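# Carry tray of three drink cartons to counter

## Task

Move the tray, along with the three drink cartons on it, from the coffee table onto the counter so that the tray's entire bottom face rests on the counter top. Every one of the three cartons must finish upright on the tray. Release the tray and withdraw the robot afterwards. The robot must not topple or be left leaning, or the task fails. Anything that stays in place only because the robot is still holding it does not count.

## Robot and tools

ROBOT. A LinearBot: a base that can drive in any direction, carrying a column roughly 1.75 m high. A carriage rides up and down this column (lift_m, 0 to 1 m). The carriage holds two identical six-joint arms, left and right, each with a two-finger gripper. The arm bases sit about 0.57 m + lift_m above the floor, 0.27 m forward and 0.33 m to each side of the column. Parts of the carriage hang roughly 0.15 m below them. A hand reaches about 0.78 m from its shoulder but only about 0.38 m below its arm base. A hand is about 0.16 m long and 0.1 m wide, or 0.14 m with fingers open. Parked joints 1 to 6 are 0, 0.05, 0.05, 1.45, 0, 0. With both arms parked the robot is about 0.95 m wide and 0.7 m long. The wheel motors are strong (7 N m). Loose objects may occasionally get a brief push from outside.

CAMERAS. carriage_camera is fixed on the carriage, facing forward and tilted about 20 degrees down. left_wrist_camera and right_wrist_camera look out beyond the fingertips. All images are 896x504 pixels.

FRAMES. Base frame: origin on the floor below the base centre, x forward, y left, z up. left_hand and right_hand are reported in this frame. Each is the point midway between that gripper's pads, with quat_wxyz giving orientation. The hand z axis runs along the fingers, and the fingers open along hand y. An upright hand with joints 1, 5, 6 at 0 reads (1, 0, 0, 0). The odometry frame is the base frame at the start of the scene. base_odometry comes from wheel rotation, so slip shows up as travel. Heading runs from -3.142 to 3.142, positive to the left.

execute_actions(actions, cameras). actions is a list holding one action or none. An empty list only returns state and images. An action may contain base, joints, or both; these motions start together and may finish at different times. Each action runs for at most 15 s.
- base: give exactly one key. Each is an offset from where the base last reported itself, not a pose. translate_m is metres, forward positive, -2 to 2. strafe_m is metres, left positive, -2 to 2. rotate_rad is radians, counter-clockwise (left) positive, -6.3 to 6.3.
- joints: a single object keyed by joint name, with no lists. Every value is an absolute target. lift_m: 0 to 1 m, tolerance 0.004. For each arm (left_ and right_ prefixes):
  - joint1_rad: -2.617 to 3.054, turns the arm about the vertical, 0 is forward, positive is left.
  - joint2_rad: 0 to 3.141, shoulder. 0 puts the upper arm level pointing back, 1.57 vertical, 3.14 level pointing forward.
  - joint3_rad: 0 to 3.141, elbow. 0 is folded, 3.14 is straight.
  - joint4_rad: -1.57 to 1.57, wrist pitch. Positive lifts the fingertips.
  - joint5_rad: -1.57 to 1.57, wrist yaw. Positive swings the fingertips to the RIGHT, the opposite sense to joint1.
  - joint6_rad: -2.094 to 2.094, roll about the finger direction. Positive is clockwise seen from the forearm.
  - gripper_m: 0 to 0.093, the gap between the pads in metres.
  Arm joints move at up to 1.8 rad/s (joints 1 to 3) and 2.7 rad/s (joints 4 to 6). A joint or base left out of an action may keep pushing toward its previous target.
- An unknown key or out-of-range value rejects the whole call, and nothing moves. If a result reports a stop, later motion calls in the same reply are skipped.
- cameras: a list of camera names. Omitted, null or ["all"] returns every camera; [] returns none. The pictures line gives the order of the images.

wait(seconds): 0 to 10 s. Commands nothing new and returns state and images.

zoom_image(camera, region): region is [x0, y0, x1, y1] in pixels of that camera's latest full image, at most 504x504.

read_manual(section): returns licence texts only.

finished_scene(scene): pass the current scene number. This is final and reports whether the task succeeded, so the result must already be stable.

RESULTS.
- base_status and joint_status report how each motion ended:
  - done: for the base, the wheels turned the commanded amount, even if they slipped.
  - off_target: stopped short and may still be pushing.
  - contact_stop or time_out: target dropped, now holding where it stopped.
  - not_followed: a self-collision check withheld that arm's targets; a cause line usually follows. Such targets may be retried on later actions.
  - limit_stop_at_motor_heat: the arm was stopped for heat.
- on_its_own covers things not commanded by this call. Its "held at" value is a target, not a measured position.
- motor_effort gives percent of maximum, with the peak in brackets; readings are biased and noisy. A lift effort that keeps falling while lowering means a hand or load is resting on something. drive_wheels is larger at rest than after a free move if the base is pressing on something.
- Joint torques are per arm joint and include offsets.
- Motor temperatures: MOTOR HOT warns from 75 °C. At 90 °C the arm is halted for 10 s. At 100 °C the arm goes limp and drops. Both are reported as OVER-TEMPERATURE FAULT.
- ARM HIT means an arm struck the robot hard.

CAUTIONS.
- The robot can tip over and cannot recover, and no reading shows a lean. Risk rises with a high carriage, outstretched arms, loads, pulling, or abrupt stops. About 1.5 kg per hand with both arms forward can topple it.
- Hand readings drift, more so at long reach. A level hand sags 10 to 17 cm per kg, and a fully stretched arm may fail to lift 1 kg. A gripper holding something normally reads off_target. Pad force is about 45 to 60 N.
- Outstretched arms heat quickly, even empty. Heat builds while you think, since the robot holds its last command during that time.
- Do not let the arms collide or press on each other; that can end the run. To free a withheld arm, move it alone first, then move the other arm in a later action.
- Arms have no contact stop: a blocked arm keeps pressing and snaps to its target once freed. Base and lift stops arrive late, and the base may roll about 0.3 m after an arm touches something. After a blocked drive, back off about 0.2 m along the way you came (or turn back), and repeat if still pressed.
- The base can slide under a table edge that the column then strikes. Reversing into such an edge can tip the robot.
- Avoid drops, slams and hard pushes.

Each tool is called after "Call:" as name(argument=value, ...) on one line, values as JSON.

## Session

I'll start by looking at the current state and camera images.

Call:
execute_actions(actions=[])

Scene clock: 0.00 s.
Joint torques (N m, as the arm reports them, + toward a larger angle): no reading
Motor temperatures (°C, as the motors report them): left_arm=[26 29 27 28 29 28] | right_arm=[26 27 26 26 29 28]
base_odometry: x=+0.000 y=+0.000 heading=+0.000 (m, m, rad; odometry frame)
base_status: not commanded
joint_positions: lift_m=+0.302 left_joint1_rad=+0.005 left_joint2_rad=+0.053 left_joint3_rad=+0.036 left_joint4_rad=+1.469 left_joint5_rad=-0.025 left_joint6_rad=-0.022 left_gripper_m=+0.094 right_joint1_rad=+0.015 right_joint2_rad=+0.054 right_joint3_rad=+0.065 right_joint4_rad=+1.470 right_joint5_rad=-0.024 right_joint6_rad=-0.057 right_gripper_m=+0.094
joint_status: not commanded
motor_effort: lift_m=+23 drive_wheels=-2 (%)
left_hand: x=+0.3014 y=+0.3167 z=+1.3092 quat_wxyz=(+0.998, -0.013, +0.060, -0.008) (m; base frame)
right_hand: x=+0.2921 y=-0.3077 z=+1.3172 quat_wxyz=(+0.999, -0.014, +0.044, -0.020) (m; base frame)
pictures: carriage_camera, left_wrist_camera, right_wrist_camera
Images, in order (width x height): carriage_camera 896x504, left_wrist_camera 896x504, right_wrist_camera 896x504.

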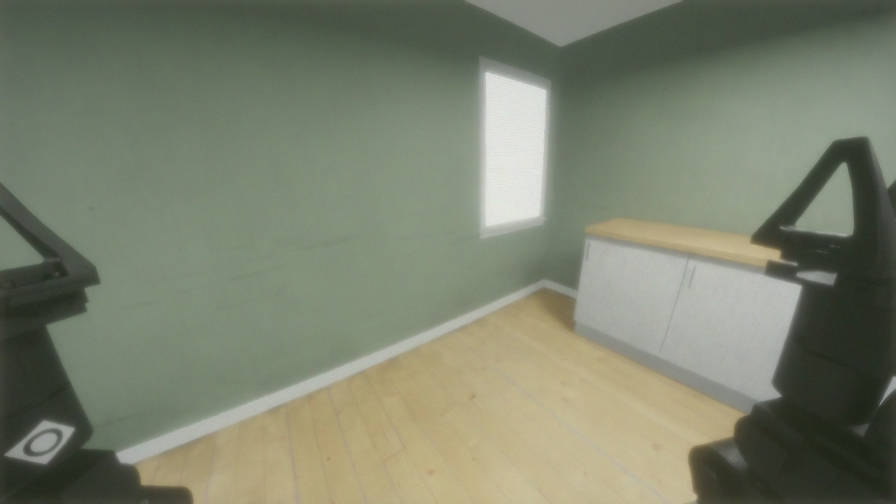

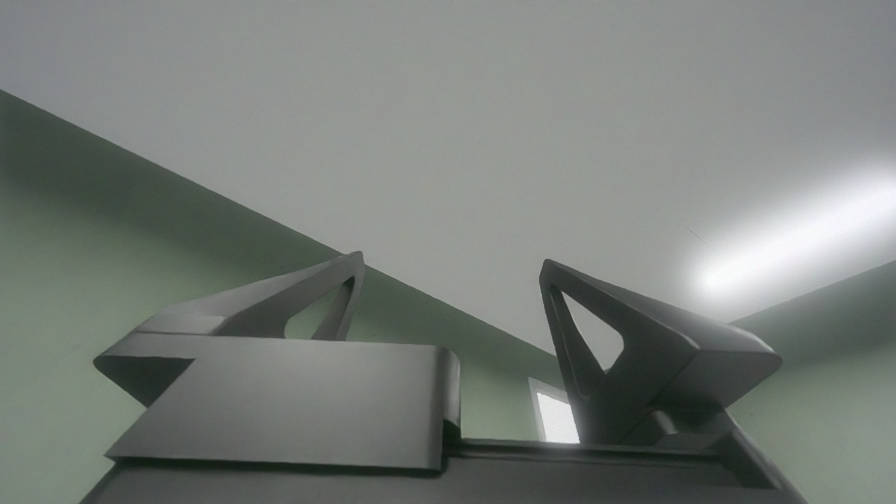

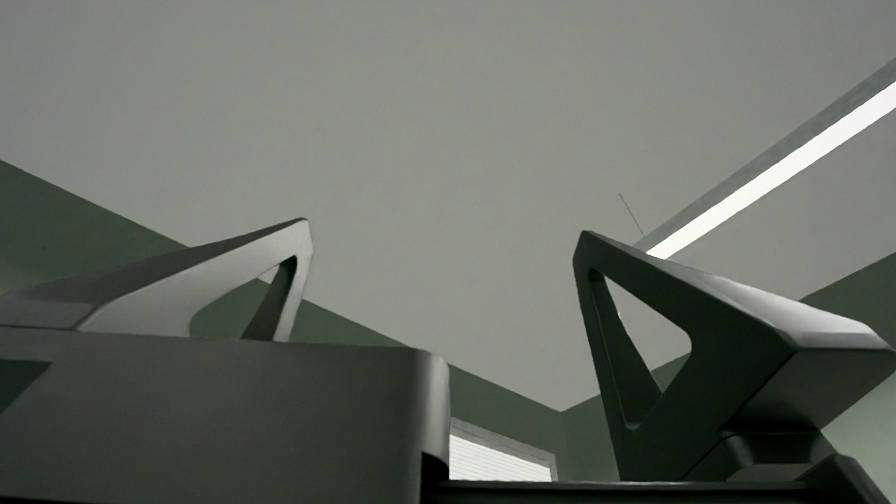

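Call:
execute_actions(actions=[{"base": {"rotate_rad": -1.3}}], cameras=["carriage_camera"])

Scene clock: 6.77 s.
Joint torques (N m, as the arm reports them, + toward a larger angle): left_arm=[-0.09  5.03  5.05 -0.03  0.1  -0.03] | right_arm=[-0.23  3.92  6.45 -0.22  0.05  0.08]
Motor temperatures (°C, as the motors report them): left_arm=[26 29 28 28 29 28] | right_arm=[26 28 27 26 29 28]
base_odometry: x=+0.000 y=+0.000 heading=-1.300 (m, m, rad; odometry frame)
base_status: done
joint_positions: lift_m=+0.302 left_joint1_rad=+0.005 left_joint2_rad=+0.053 left_joint3_rad=+0.036 left_joint4_rad=+1.468 left_joint5_rad=-0.025 left_joint6_rad=-0.022 left_gripper_m=+0.094 right_joint1_rad=+0.015 right_joint2_rad=+0.054 right_joint3_rad=+0.065 right_joint4_rad=+1.470 right_joint5_rad=-0.024 right_joint6_rad=-0.057 right_gripper_m=+0.094
joint_status: not commanded
motor_effort: lift_m=+23(23) drive_wheels=+1(3) (%)
left_hand: x=+0.3016 y=+0.3167 z=+1.3092 quat_wxyz=(+0.998, -0.013, +0.060, -0.008) (m; base frame)
right_hand: x=+0.2922 y=-0.3077 z=+1.3172 quat_wxyz=(+0.999, -0.014, +0.044, -0.020) (m; base frame)
pictures: carriage_camera
Images, in order (width x height): carriage_camera 896x504.

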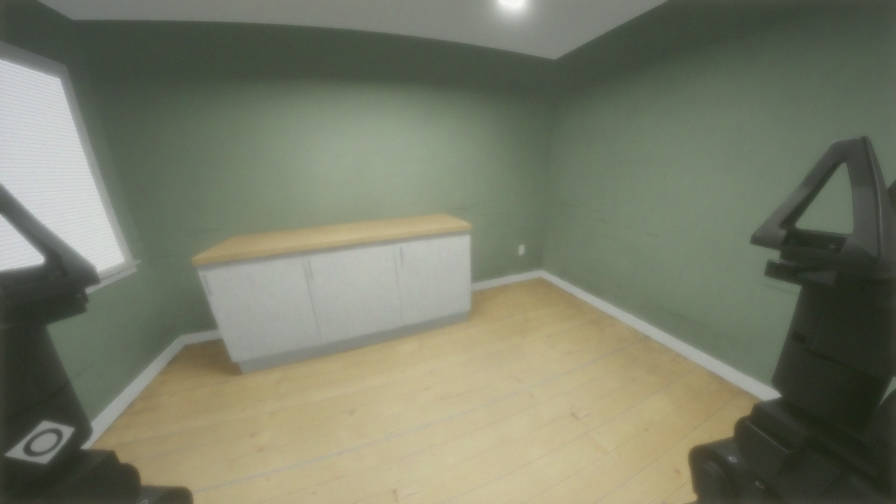

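Call:
execute_actions(actions=[{"base": {"rotate_rad": -1.6}}], cameras=["carriage_camera"])

Scene clock: 12.40 s.
Joint torques (N m, as the arm reports them, + toward a larger angle): left_arm=[-0.13  5.    5.01 -0.05  0.09 -0.02] | right_arm=[-0.22  4.04  6.43 -0.22  0.05  0.08]
Motor temperatures (°C, as the motors report them): left_arm=[26 29 28 28 29 28] | right_arm=[26 28 27 26 29 28]
base_odometry: x=+0.000 y=+0.000 heading=-2.900 (m, m, rad; odometry frame)
base_status: done
joint_positions: lift_m=+0.302 left_joint1_rad=+0.005 left_joint2_rad=+0.053 left_joint3_rad=+0.036 left_joint4_rad=+1.467 left_joint5_rad=-0.025 left_joint6_rad=-0.022 left_gripper_m=+0.094 right_joint1_rad=+0.015 right_joint2_rad=+0.054 right_joint3_rad=+0.065 right_joint4_rad=+1.470 right_joint5_rad=-0.024 right_joint6_rad=-0.057 right_gripper_m=+0.094
joint_status: not commanded
motor_effort: lift_m=+23(23) drive_wheels=+0(11) (%)
left_hand: x=+0.3018 y=+0.3167 z=+1.3092 quat_wxyz=(+0.998, -0.013, +0.060, -0.008) (m; base frame)
right_hand: x=+0.2923 y=-0.3077 z=+1.3171 quat_wxyz=(+0.999, -0.014, +0.044, -0.020) (m; base frame)
pictures: carriage_camera
Images, in order (width x height): carriage_camera 896x504.

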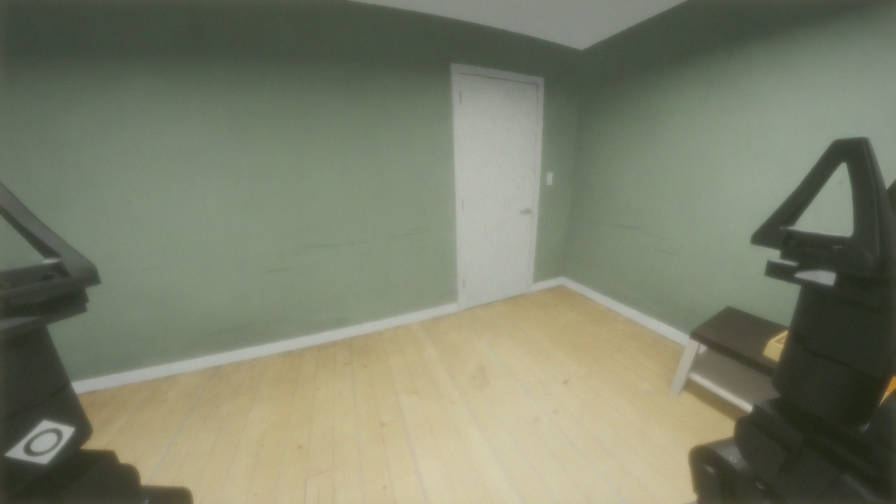

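Call:
execute_actions(actions=[{"base": {"rotate_rad": -1.2}}], cameras=["carriage_camera"])

Scene clock: 17.23 s.
Joint torques (N m, as the arm reports them, + toward a larger angle): left_arm=[-0.07  5.05  4.96 -0.05  0.1  -0.02] | right_arm=[-0.21  3.91  6.45 -0.23  0.06  0.08]
Motor temperatures (°C, as the motors report them): left_arm=[26 29 29 28 29 28] | right_arm=[26 28 27 26 29 28]
base_odometry: x=+0.000 y=+0.000 heading=+2.184 (m, m, rad; odometry frame)
base_status: done
joint_positions: lift_m=+0.302 left_joint1_rad=+0.005 left_joint2_rad=+0.053 left_joint3_rad=+0.036 left_joint4_rad=+1.466 left_joint5_rad=-0.025 left_joint6_rad=-0.022 left_gripper_m=+0.094 right_joint1_rad=+0.015 right_joint2_rad=+0.054 right_joint3_rad=+0.065 right_joint4_rad=+1.470 right_joint5_rad=-0.024 right_joint6_rad=-0.057 right_gripper_m=+0.094
joint_status: not commanded
motor_effort: lift_m=+23(23) drive_wheels=+2(7) (%)
left_hand: x=+0.3020 y=+0.3167 z=+1.3092 quat_wxyz=(+0.998, -0.013, +0.061, -0.008) (m; base frame)
right_hand: x=+0.2923 y=-0.3077 z=+1.3171 quat_wxyz=(+0.999, -0.014, +0.044, -0.020) (m; base frame)
pictures: carriage_camera
Images, in order (width x height): carriage_camera 896x504.

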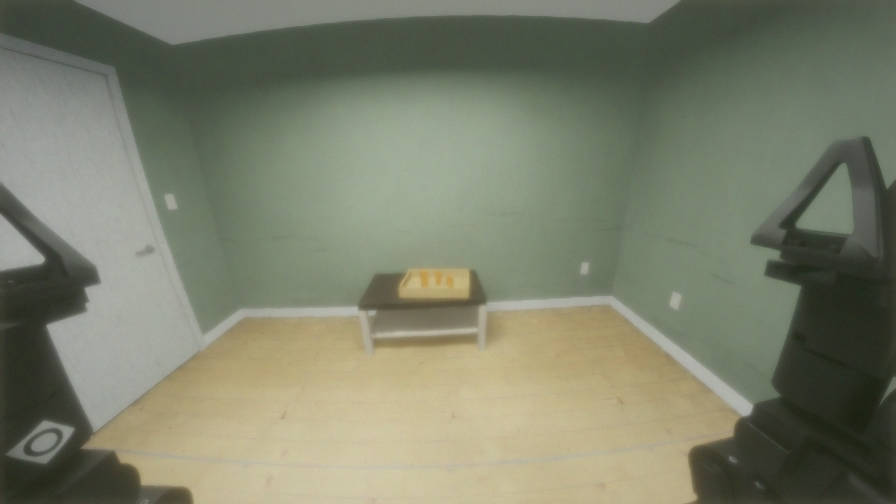

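Call:
zoom_image(camera="carriage_camera", region=[340, 250, 510, 360])

Region (340, 250, 510, 360) of carriage_camera's 896x504 image, scaled by 2.965, with more detail than that image has; it fills the top 326 rows of this view, and the rest is white.

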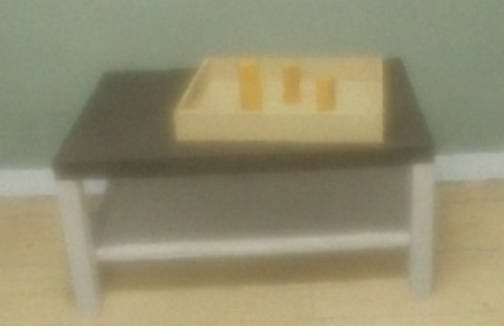

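Call:
execute_actions(actions=[{"base": {"translate_m": 0.75}}], cameras=["carriage_camera"])

Scene clock: 126.83 s.
Joint torques (N m, as the arm reports them, + toward a larger angle): left_arm=[-0.07  5.08  5.06 -0.03  0.11 -0.03] | right_arm=[-0.25  3.84  6.46 -0.18  0.06  0.09]
Motor temperatures (°C, as the motors report them): left_arm=[26 31 34 28 29 28] | right_arm=[26 30 31 26 29 28]
base_odometry: x=-0.431 y=+0.614 heading=+2.183 (m, m, rad; odometry frame)
base_status: done
joint_positions: lift_m=+0.302 left_joint1_rad=+0.005 left_joint2_rad=+0.053 left_joint3_rad=+0.036 left_joint4_rad=+1.465 left_joint5_rad=-0.025 left_joint6_rad=-0.022 left_gripper_m=+0.094 right_joint1_rad=+0.015 right_joint2_rad=+0.054 right_joint3_rad=+0.065 right_joint4_rad=+1.468 right_joint5_rad=-0.024 right_joint6_rad=-0.057 right_gripper_m=+0.094
joint_status: not commanded
motor_effort: lift_m=+23(23) drive_wheels=-5(13) (%)
left_hand: x=+0.3021 y=+0.3167 z=+1.3091 quat_wxyz=(+0.998, -0.013, +0.061, -0.008) (m; base frame)
right_hand: x=+0.2927 y=-0.3077 z=+1.3171 quat_wxyz=(+0.999, -0.014, +0.045, -0.020) (m; base frame)
pictures: carriage_camera
Images, in order (width x height): carriage_camera 896x504.

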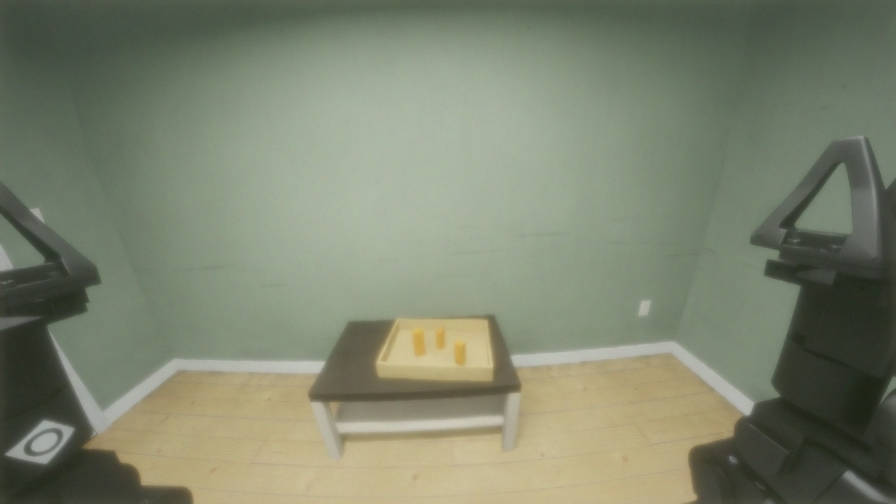

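Call:
zoom_image(camera="carriage_camera", region=[300, 300, 540, 470])

Region (300, 300, 540, 470) of carriage_camera's 896x504 image, scaled by 2.100, with more detail than that image has; it fills the top 357 rows of this view, and the rest is white.

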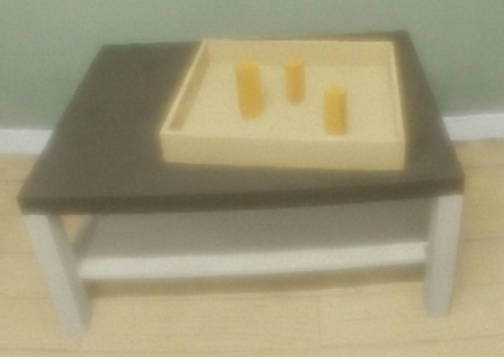

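Call:
execute_actions(actions=[{"base": {"rotate_rad": -0.13}}], cameras=[])

Call:
execute_actions(actions=[{"base": {"strafe_m": 0.178}, "joints": {"left_joint1_rad": -0.184, "left_joint2_rad": 2.507, "left_joint3_rad": 1.253, "left_joint4_rad": -0.317, "left_joint5_rad": 0, "left_joint6_rad": -0.184, "right_joint1_rad": 0.184, "right_joint2_rad": 2.507, "right_joint3_rad": 1.253, "right_joint4_rad": -0.317, "right_joint5_rad": 0, "right_joint6_rad": 0.184}}])

Scene clock: 247.93 s.
Joint torques (N m, as the arm reports them, + toward a larger angle): left_arm=[-0.15  5.08  5.07 -0.03  0.1  -0.02] | right_arm=[-0.24  3.94  6.44 -0.19  0.06  0.09]
Motor temperatures (°C, as the motors report them): left_arm=[26 32 36 29 29 28] | right_arm=[26 30 32 26 29 28]
base_odometry: x=-0.431 y=+0.614 heading=+2.054 (m, m, rad; odometry frame)
base_status: done
joint_positions: lift_m=+0.302 left_joint1_rad=+0.005 left_joint2_rad=+0.053 left_joint3_rad=+0.036 left_joint4_rad=+1.466 left_joint5_rad=-0.025 left_joint6_rad=-0.022 left_gripper_m=+0.094 right_joint1_rad=+0.015 right_joint2_rad=+0.054 right_joint3_rad=+0.065 right_joint4_rad=+1.468 right_joint5_rad=-0.024 right_joint6_rad=-0.057 right_gripper_m=+0.094
joint_status: not commanded
motor_effort: lift_m=+23(23) drive_wheels=+1(7) (%)
left_hand: x=+0.3020 y=+0.3167 z=+1.3092 quat_wxyz=(+0.998, -0.013, +0.061, -0.008) (m; base frame)
right_hand: x=+0.2927 y=-0.3077 z=+1.3171 quat_wxyz=(+0.999, -0.014, +0.045, -0.020) (m; base frame)
pictures: none
No camera images: the call's "cameras" was empty. Leave "cameras" out to get every camera's image.

Scene clock: 250.17 s.
Joint torques (N m, as the arm reports them, + toward a larger angle): left_arm=[ -0.9  -13.97   3.06   0.49   0.11  -0.07] | right_arm=[  0.11 -11.     4.57   0.55   0.09   0.12]
Motor temperatures (°C, as the motors report them): left_arm=[26 32 36 29 29 28] | right_arm=[26 30 32 27 29 28]
base_odometry: x=-0.589 y=+0.531 heading=+2.053 (m, m, rad; odometry frame)
base_status: done
joint_positions: lift_m=+0.302 left_joint1_rad=-0.174 left_joint2_rad=+2.508 left_joint3_rad=+1.252 left_joint4_rad=-0.316 left_joint5_rad=-0.004 left_joint6_rad=-0.178 left_gripper_m=+0.094 right_joint1_rad=+0.180 right_joint2_rad=+2.507 right_joint3_rad=+1.247 right_joint4_rad=-0.318 right_joint5_rad=-0.004 right_joint6_rad=+0.180 right_gripper_m=+0.094
joint_status: all done
motor_effort: lift_m=+23(23) drive_wheels=-3(5) (%)
left_hand: x=+0.6295 y=+0.2495 z=+0.6913 quat_wxyz=(+0.000, -0.002, +1.000, +0.002) (m; base frame)
right_hand: x=+0.6265 y=-0.2466 z=+0.6911 quat_wxyz=(-0.004, +0.000, +1.000, +0.001) (m; base frame)
pictures: carriage_camera, left_wrist_camera, right_wrist_camera
Images, in order (width x height): carriage_camera 896x504, left_wrist_camera 896x504, right_wrist_camera 896x504.

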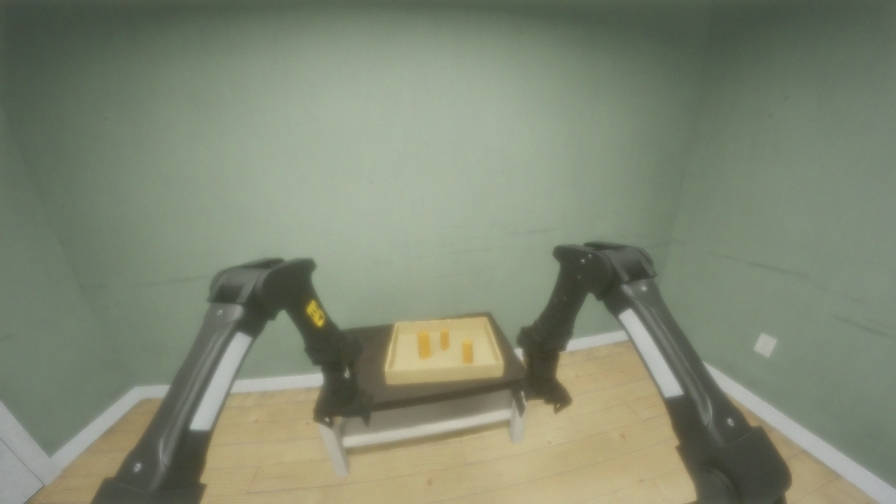

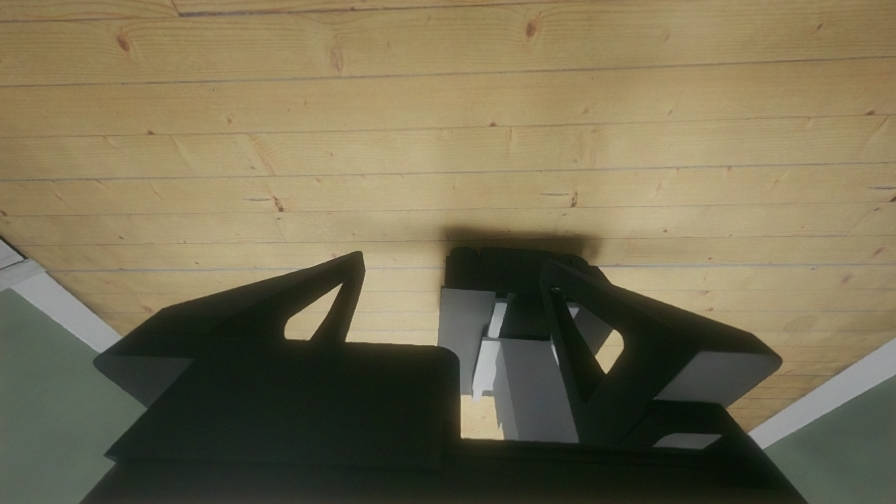

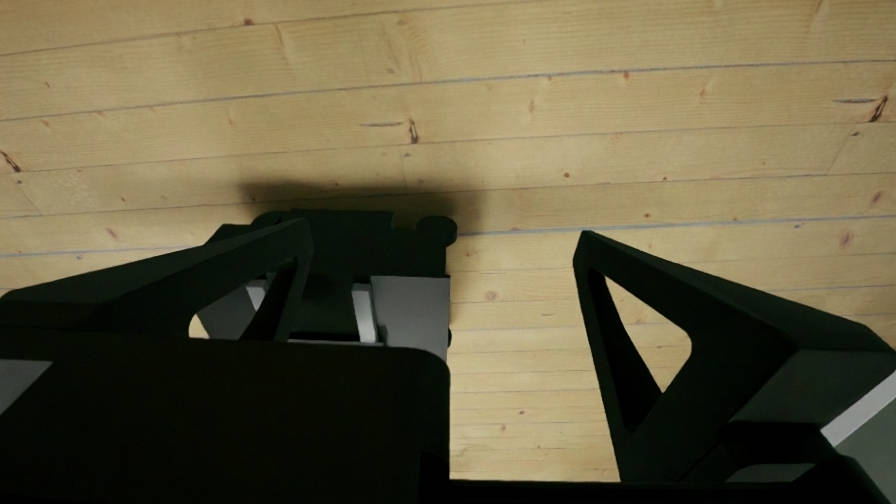

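Call:
execute_actions(actions=[{"base": {"translate_m": 0.5}}])

Scene clock: 258.93 s.
Joint torques (N m, as the arm reports them, + toward a larger angle): left_arm=[ -0.99 -14.01   3.09   0.49   0.11  -0.08] | right_arm=[  0.09 -10.98   4.56   0.55   0.09   0.13]
Motor temperatures (°C, as the motors report them): left_arm=[26 36 35 29 29 28] | right_arm=[26 33 32 27 29 28]
base_odometry: x=-0.821 y=+0.974 heading=+2.054 (m, m, rad; odometry frame)
base_status: done
joint_positions: lift_m=+0.302 left_joint1_rad=-0.174 left_joint2_rad=+2.508 left_joint3_rad=+1.252 left_joint4_rad=-0.316 left_joint5_rad=-0.004 left_joint6_rad=-0.178 left_gripper_m=+0.094 right_joint1_rad=+0.180 right_joint2_rad=+2.507 right_joint3_rad=+1.247 right_joint4_rad=-0.318 right_joint5_rad=-0.004 right_joint6_rad=+0.180 right_gripper_m=+0.094
joint_status: not commanded
motor_effort: lift_m=+23(23) drive_wheels=-4(7) (%)
left_hand: x=+0.6295 y=+0.2495 z=+0.6913 quat_wxyz=(+0.000, -0.002, +1.000, +0.002) (m; base frame)
right_hand: x=+0.6266 y=-0.2466 z=+0.6911 quat_wxyz=(-0.004, +0.000, +1.000, +0.001) (m; base frame)
pictures: carriage_camera, left_wrist_camera, right_wrist_camera
Images, in order (width x height): carriage_camera 896x504, left_wrist_camera 896x504, right_wrist_camera 896x504.

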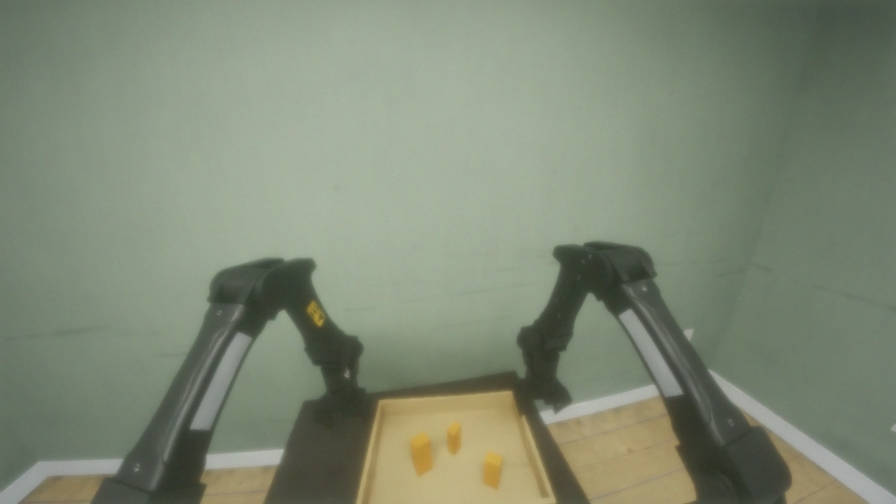

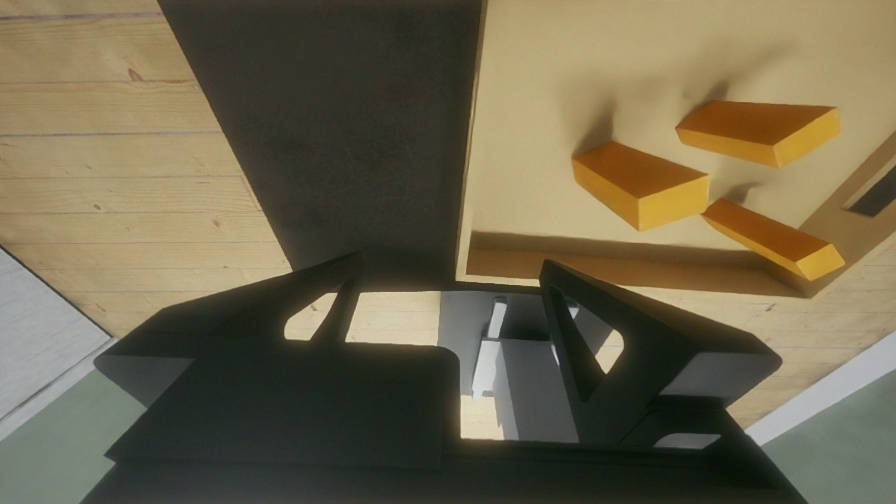

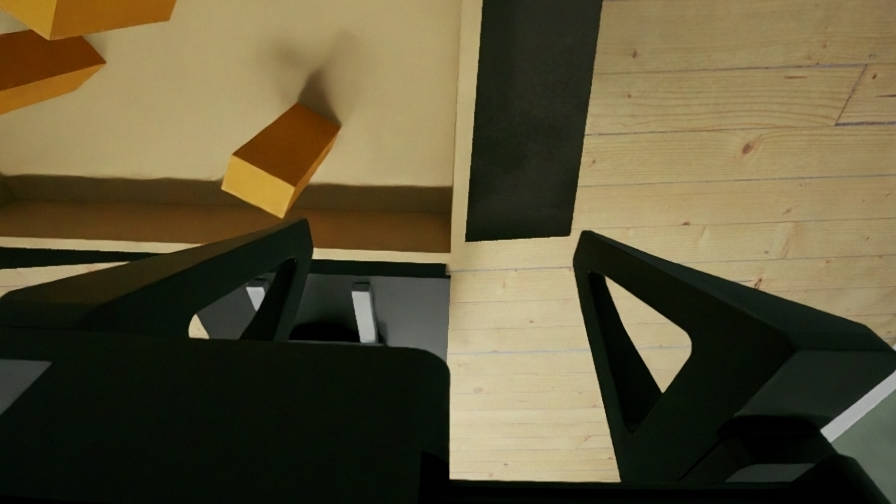

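Call:
execute_actions(actions=[{"base": {"strafe_m": -0.015}, "joints": {"lift_m": 0.19}}])

Scene clock: 269.10 s.
Joint torques (N m, as the arm reports them, + toward a larger angle): left_arm=[ -0.78 -13.86   3.15   0.49   0.1   -0.09] | right_arm=[ -0.2  -11.08   4.64   0.54   0.08   0.12]
Motor temperatures (°C, as the motors report them): left_arm=[26 39 35 29 29 28] | right_arm=[26 36 32 27 29 28]
base_odometry: x=-0.808 y=+0.981 heading=+2.054 (m, m, rad; odometry frame)
base_status: done
joint_positions: lift_m=+0.190 left_joint1_rad=-0.177 left_joint2_rad=+2.507 left_joint3_rad=+1.252 left_joint4_rad=-0.316 left_joint5_rad=-0.003 left_joint6_rad=-0.179 left_gripper_m=+0.094 right_joint1_rad=+0.182 right_joint2_rad=+2.508 right_joint3_rad=+1.247 right_joint4_rad=-0.316 right_joint5_rad=-0.004 right_joint6_rad=+0.180 right_gripper_m=+0.094
joint_status: all done
motor_effort: lift_m=+21(22) drive_wheels=+2(5) (%)
left_hand: x=+0.6297 y=+0.2486 z=+0.5797 quat_wxyz=(+0.000, -0.001, +1.000, +0.002) (m; base frame)
right_hand: x=+0.6263 y=-0.2457 z=+0.5787 quat_wxyz=(-0.004, -0.001, +1.000, +0.001) (m; base frame)
pictures: carriage_camera, left_wrist_camera, right_wrist_camera
Images, in order (width x height): carriage_camera 896x504, left_wrist_camera 896x504, right_wrist_camera 896x504.

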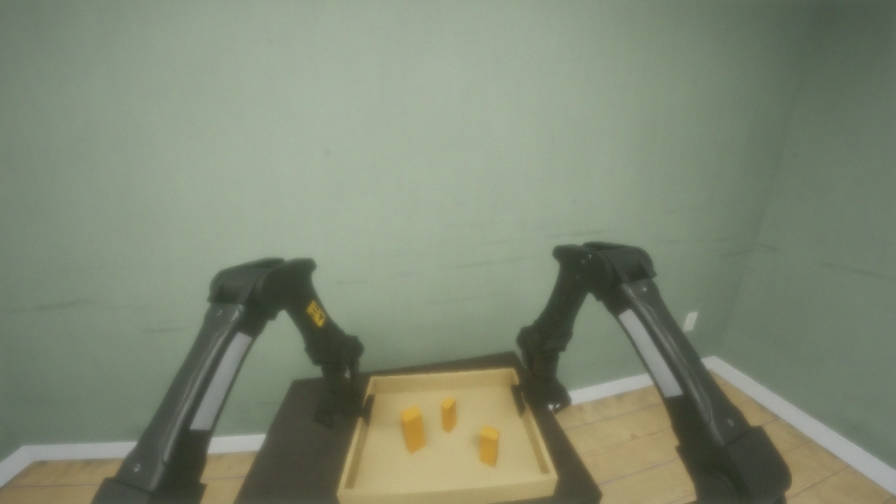

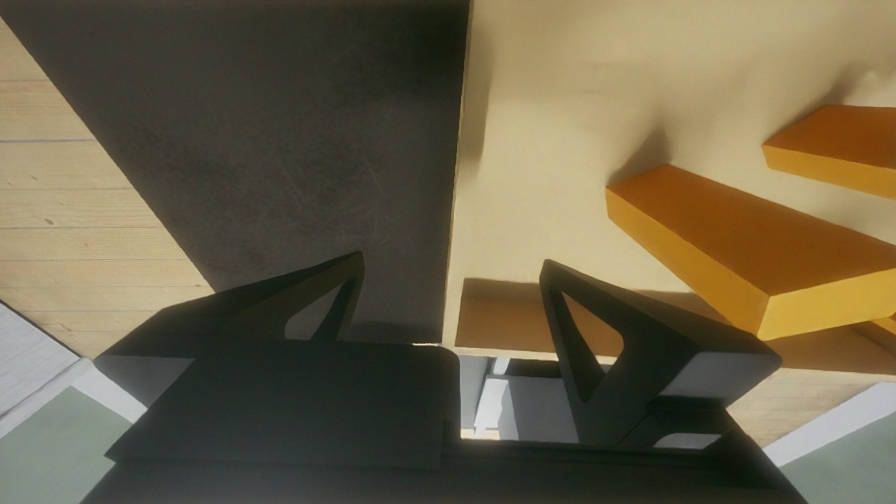

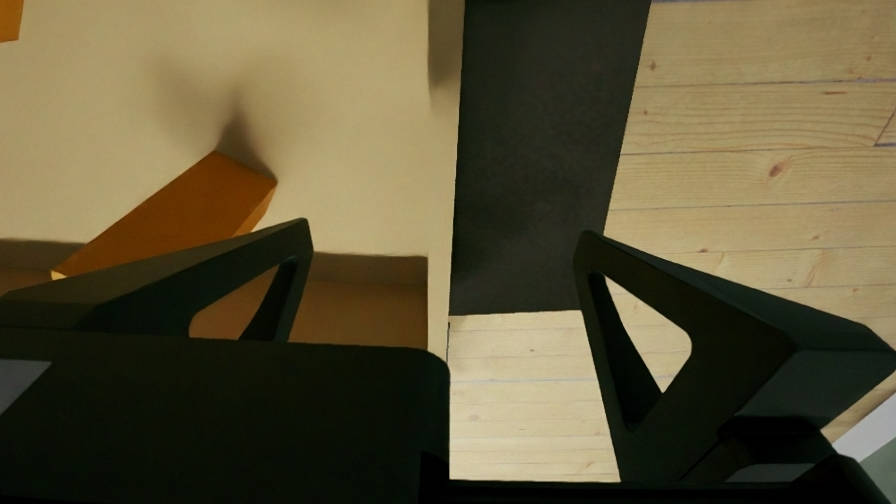

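Call:
zoom_image(camera="carriage_camera", region=[300, 340, 600, 504])

Region (300, 340, 600, 504) of carriage_camera's 896x504 image, scaled by 1.680, with more detail than that image has; it fills the top 276 rows of this view, and the rest is white.

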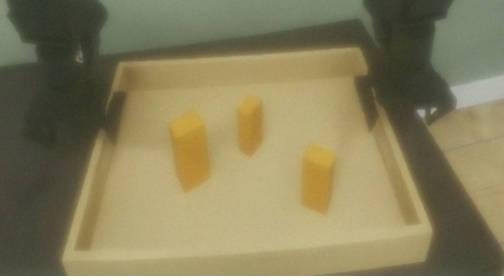

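Call:
execute_actions(actions=[{"base": {"translate_m": 0.042}}], cameras=[])

Call:
execute_actions(actions=[{"joints": {"lift_m": 0.125}}])

Scene clock: 284.60 s.
Joint torques (N m, as the arm reports them, + toward a larger angle): left_arm=[ -0.73 -13.88   3.15   0.5    0.11  -0.09] | right_arm=[ -0.16 -11.07   4.49   0.54   0.09   0.12]
Motor temperatures (°C, as the motors report them): left_arm=[26 42 34 29 29 28] | right_arm=[26 39 31 27 29 28]
base_odometry: x=-0.827 y=+1.018 heading=+2.054 (m, m, rad; odometry frame)
base_status: done
joint_positions: lift_m=+0.190 left_joint1_rad=-0.177 left_joint2_rad=+2.507 left_joint3_rad=+1.252 left_joint4_rad=-0.316 left_joint5_rad=-0.003 left_joint6_rad=-0.179 left_gripper_m=+0.094 right_joint1_rad=+0.182 right_joint2_rad=+2.508 right_joint3_rad=+1.247 right_joint4_rad=-0.316 right_joint5_rad=-0.004 right_joint6_rad=+0.180 right_gripper_m=+0.094
joint_status: not commanded
motor_effort: lift_m=+21(21) drive_wheels=-2(4) (%)
left_hand: x=+0.6296 y=+0.2486 z=+0.5797 quat_wxyz=(+0.000, -0.001, +1.000, +0.002) (m; base frame)
right_hand: x=+0.6263 y=-0.2457 z=+0.5787 quat_wxyz=(-0.004, -0.001, +1.000, +0.001) (m; base frame)
pictures: none
No camera images: the call's "cameras" was empty. Leave "cameras" out to get every camera's image.

Scene clock: 285.40 s.
Joint torques (N m, as the arm reports them, + toward a larger angle): left_arm=[ -0.76 -14.16   3.13   0.49   0.1   -0.09] | right_arm=[ -0.05 -11.17   4.55   0.52   0.08   0.12]
Motor temperatures (°C, as the motors report them): left_arm=[26 43 34 29 29 28] | right_arm=[26 39 31 27 29 28]
base_odometry: x=-0.827 y=+1.018 heading=+2.054 (m, m, rad; odometry frame)
base_status: not commanded
joint_positions: lift_m=+0.125 left_joint1_rad=-0.177 left_joint2_rad=+2.510 left_joint3_rad=+1.252 left_joint4_rad=-0.317 left_joint5_rad=-0.003 left_joint6_rad=-0.179 left_gripper_m=+0.094 right_joint1_rad=+0.182 right_joint2_rad=+2.510 right_joint3_rad=+1.247 right_joint4_rad=-0.317 right_joint5_rad=-0.004 right_joint6_rad=+0.180 right_gripper_m=+0.094
joint_status: all done
motor_effort: lift_m=+21(22) drive_wheels=+3(4) (%)
left_hand: x=+0.6285 y=+0.2488 z=+0.5137 quat_wxyz=(-0.002, -0.001, +1.000, +0.002) (m; base frame)
right_hand: x=+0.6256 y=-0.2459 z=+0.5131 quat_wxyz=(-0.005, -0.001, +1.000, +0.001) (m; base frame)
pictures: carriage_camera, left_wrist_camera, right_wrist_camera
Images, in order (width x height): carriage_camera 896x504, left_wrist_camera 896x504, right_wrist_camera 896x504.

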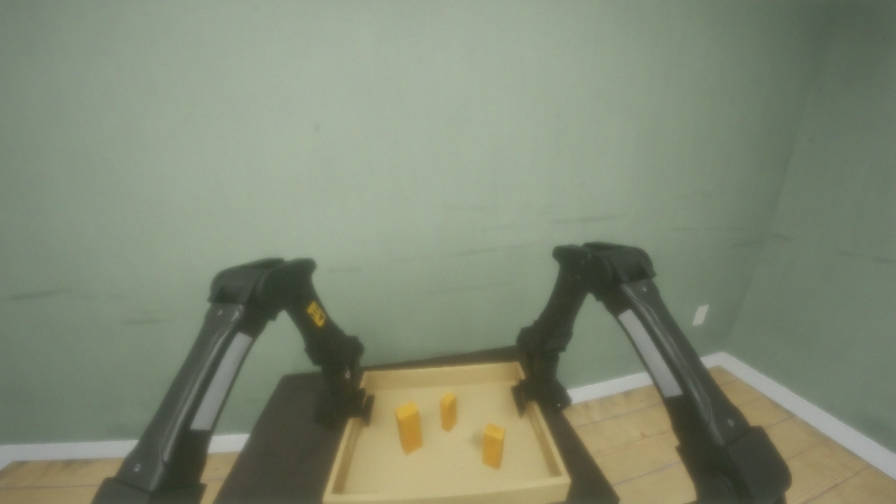

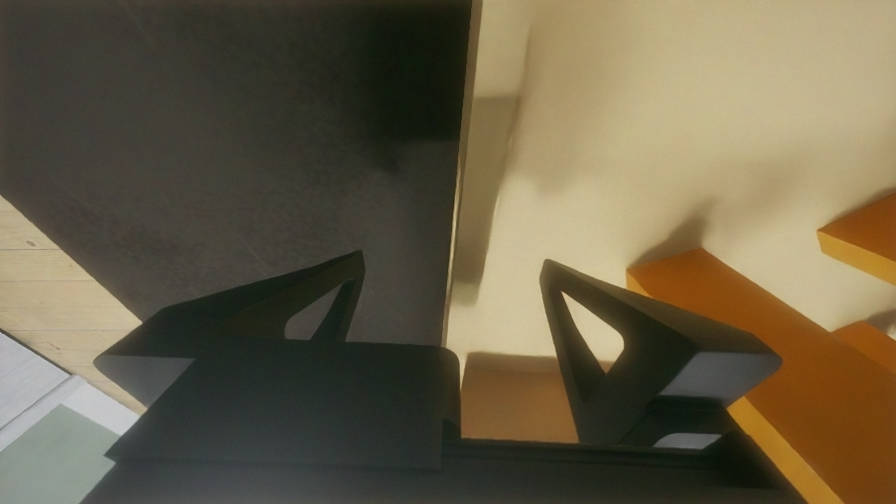

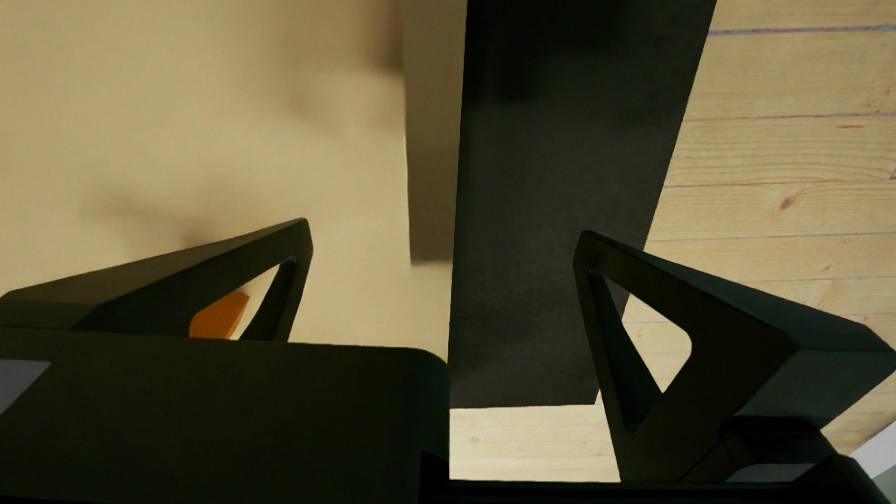

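Call:
execute_actions(actions=[{"joints": {"lift_m": 0.1, "left_joint1_rad": -0.21, "left_joint6_rad": -0.19, "right_joint1_rad": 0.196, "right_joint6_rad": 0.2, "left_gripper_m": 0.06, "right_gripper_m": 0.06}}])

Scene clock: 295.77 s.
Joint torques (N m, as the arm reports them, + toward a larger angle): left_arm=[ -0.61 -14.28   3.11   0.48   0.1   -0.08] | right_arm=[  0.26 -11.33   4.57   0.54   0.09   0.13]
Motor temperatures (°C, as the motors report them): left_arm=[26 45 34 29 29 28] | right_arm=[26 40 31 27 29 28]
base_odometry: x=-0.827 y=+1.018 heading=+2.054 (m, m, rad; odometry frame)
base_status: not commanded
joint_positions: lift_m=+0.100 left_joint1_rad=-0.204 left_joint2_rad=+2.512 left_joint3_rad=+1.252 left_joint4_rad=-0.316 left_joint5_rad=-0.003 left_joint6_rad=-0.185 left_gripper_m=+0.060 right_joint1_rad=+0.191 right_joint2_rad=+2.512 right_joint3_rad=+1.247 right_joint4_rad=-0.318 right_joint5_rad=-0.004 right_joint6_rad=+0.195 right_gripper_m=+0.060
joint_status: all done
motor_effort: lift_m=+21(21) drive_wheels=+0(5) (%)
left_hand: x=+0.6264 y=+0.2391 z=+0.4882 quat_wxyz=(-0.002, +0.010, +1.000, +0.002) (m; base frame)
right_hand: x=+0.6245 y=-0.2431 z=+0.4875 quat_wxyz=(-0.006, +0.002, +1.000, +0.001) (m; base frame)
pictures: carriage_camera, left_wrist_camera, right_wrist_camera
Images, in order (width x height): carriage_camera 896x504, left_wrist_camera 896x504, right_wrist_camera 896x504.

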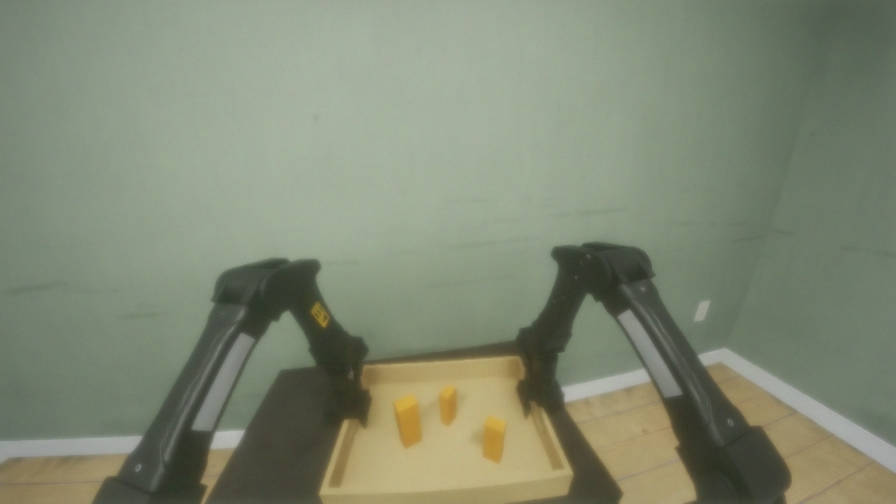

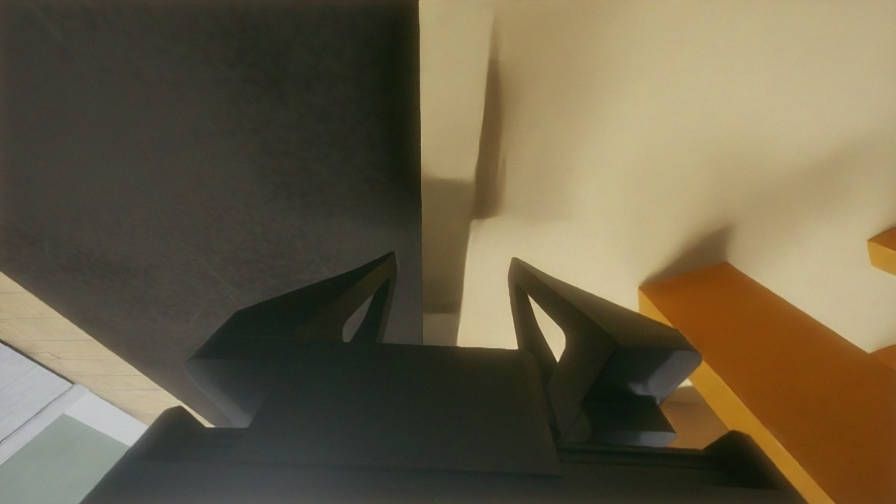

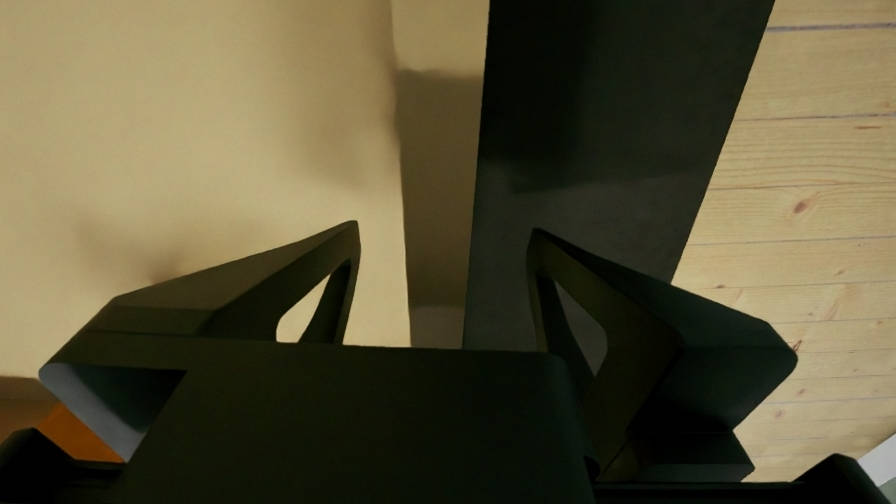

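Call:
execute_actions(actions=[{"joints": {"left_gripper_m": 0.0, "right_gripper_m": 0.0}}])

Scene clock: 306.93 s.
Joint torques (N m, as the arm reports them, + toward a larger angle): left_arm=[ -0.74 -14.26   3.13   0.49   0.25  -0.19] | right_arm=[  0.1  -11.33   4.58   0.53   0.06   0.27]
Motor temperatures (°C, as the motors report them): left_arm=[26 46 34 29 29 28] | right_arm=[26 42 31 27 29 28]
base_odometry: x=-0.827 y=+1.018 heading=+2.054 (m, m, rad; odometry frame)
base_status: not commanded
joint_positions: lift_m=+0.100 left_joint1_rad=-0.202 left_joint2_rad=+2.512 left_joint3_rad=+1.252 left_joint4_rad=-0.319 left_joint5_rad=-0.020 left_joint6_rad=-0.175 left_gripper_m=+0.009 right_joint1_rad=+0.192 right_joint2_rad=+2.512 right_joint3_rad=+1.247 right_joint4_rad=-0.318 right_joint5_rad=+0.000 right_joint6_rad=+0.181 right_gripper_m=+0.010
joint_status: left_gripper_m off_target (ended at +0.009, target +0.000); right_gripper_m off_target (ended at +0.010, target +0.000)
motor_effort: lift_m=+21(21) drive_wheels=-6(3) (%)
left_hand: x=+0.6265 y=+0.2425 z=+0.4882 quat_wxyz=(-0.002, +0.014, +1.000, +0.011) (m; base frame)
right_hand: x=+0.6245 y=-0.2434 z=+0.4875 quat_wxyz=(-0.006, -0.005, +1.000, -0.001) (m; base frame)
pictures: carriage_camera, left_wrist_camera, right_wrist_camera
Images, in order (width x height): carriage_camera 896x504, left_wrist_camera 896x504, right_wrist_camera 896x504.

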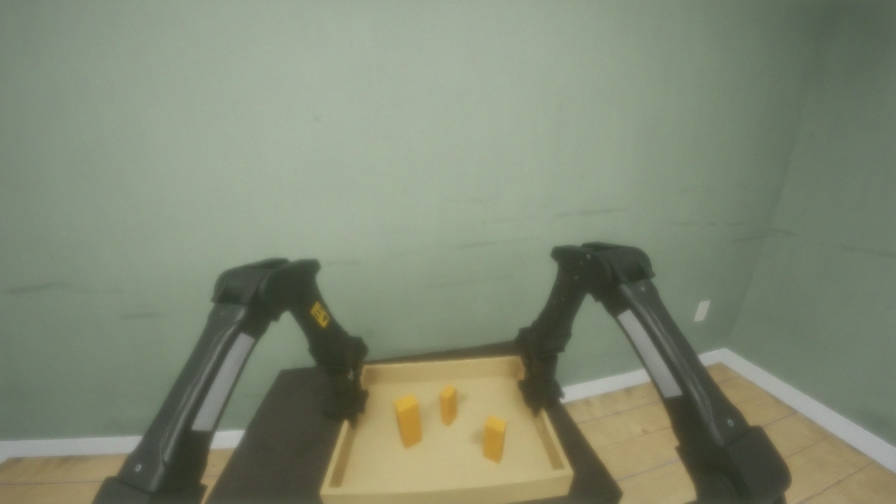

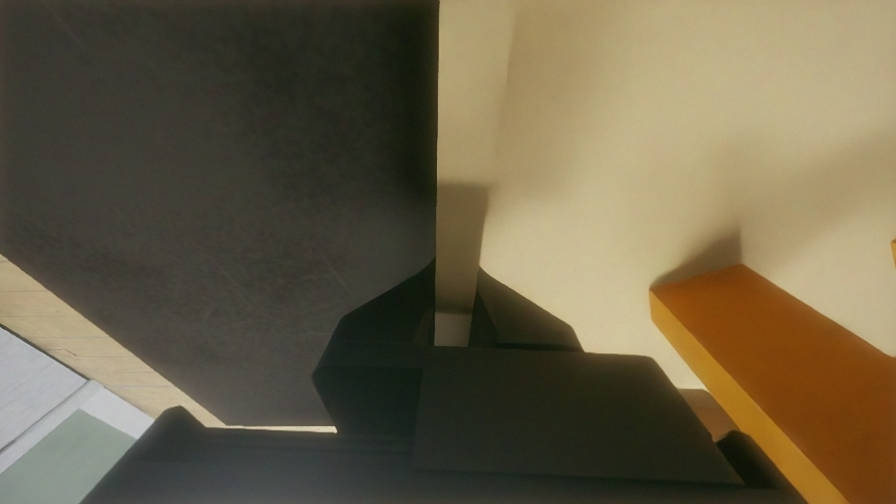

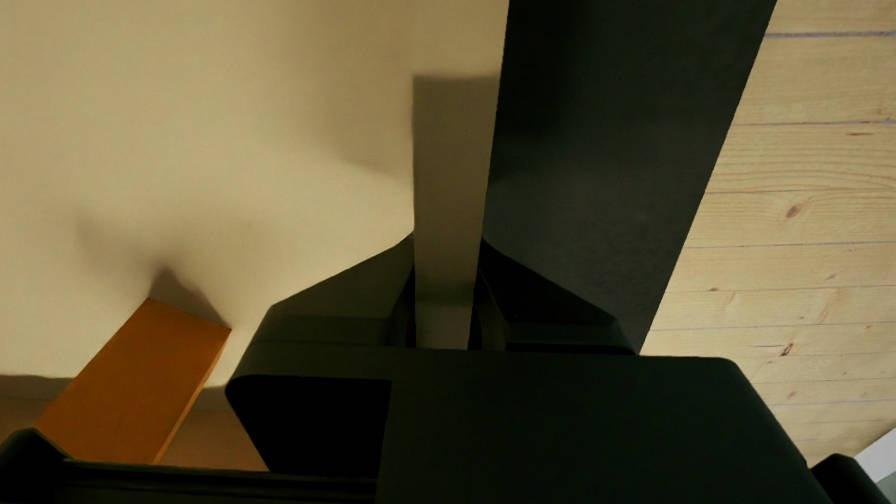

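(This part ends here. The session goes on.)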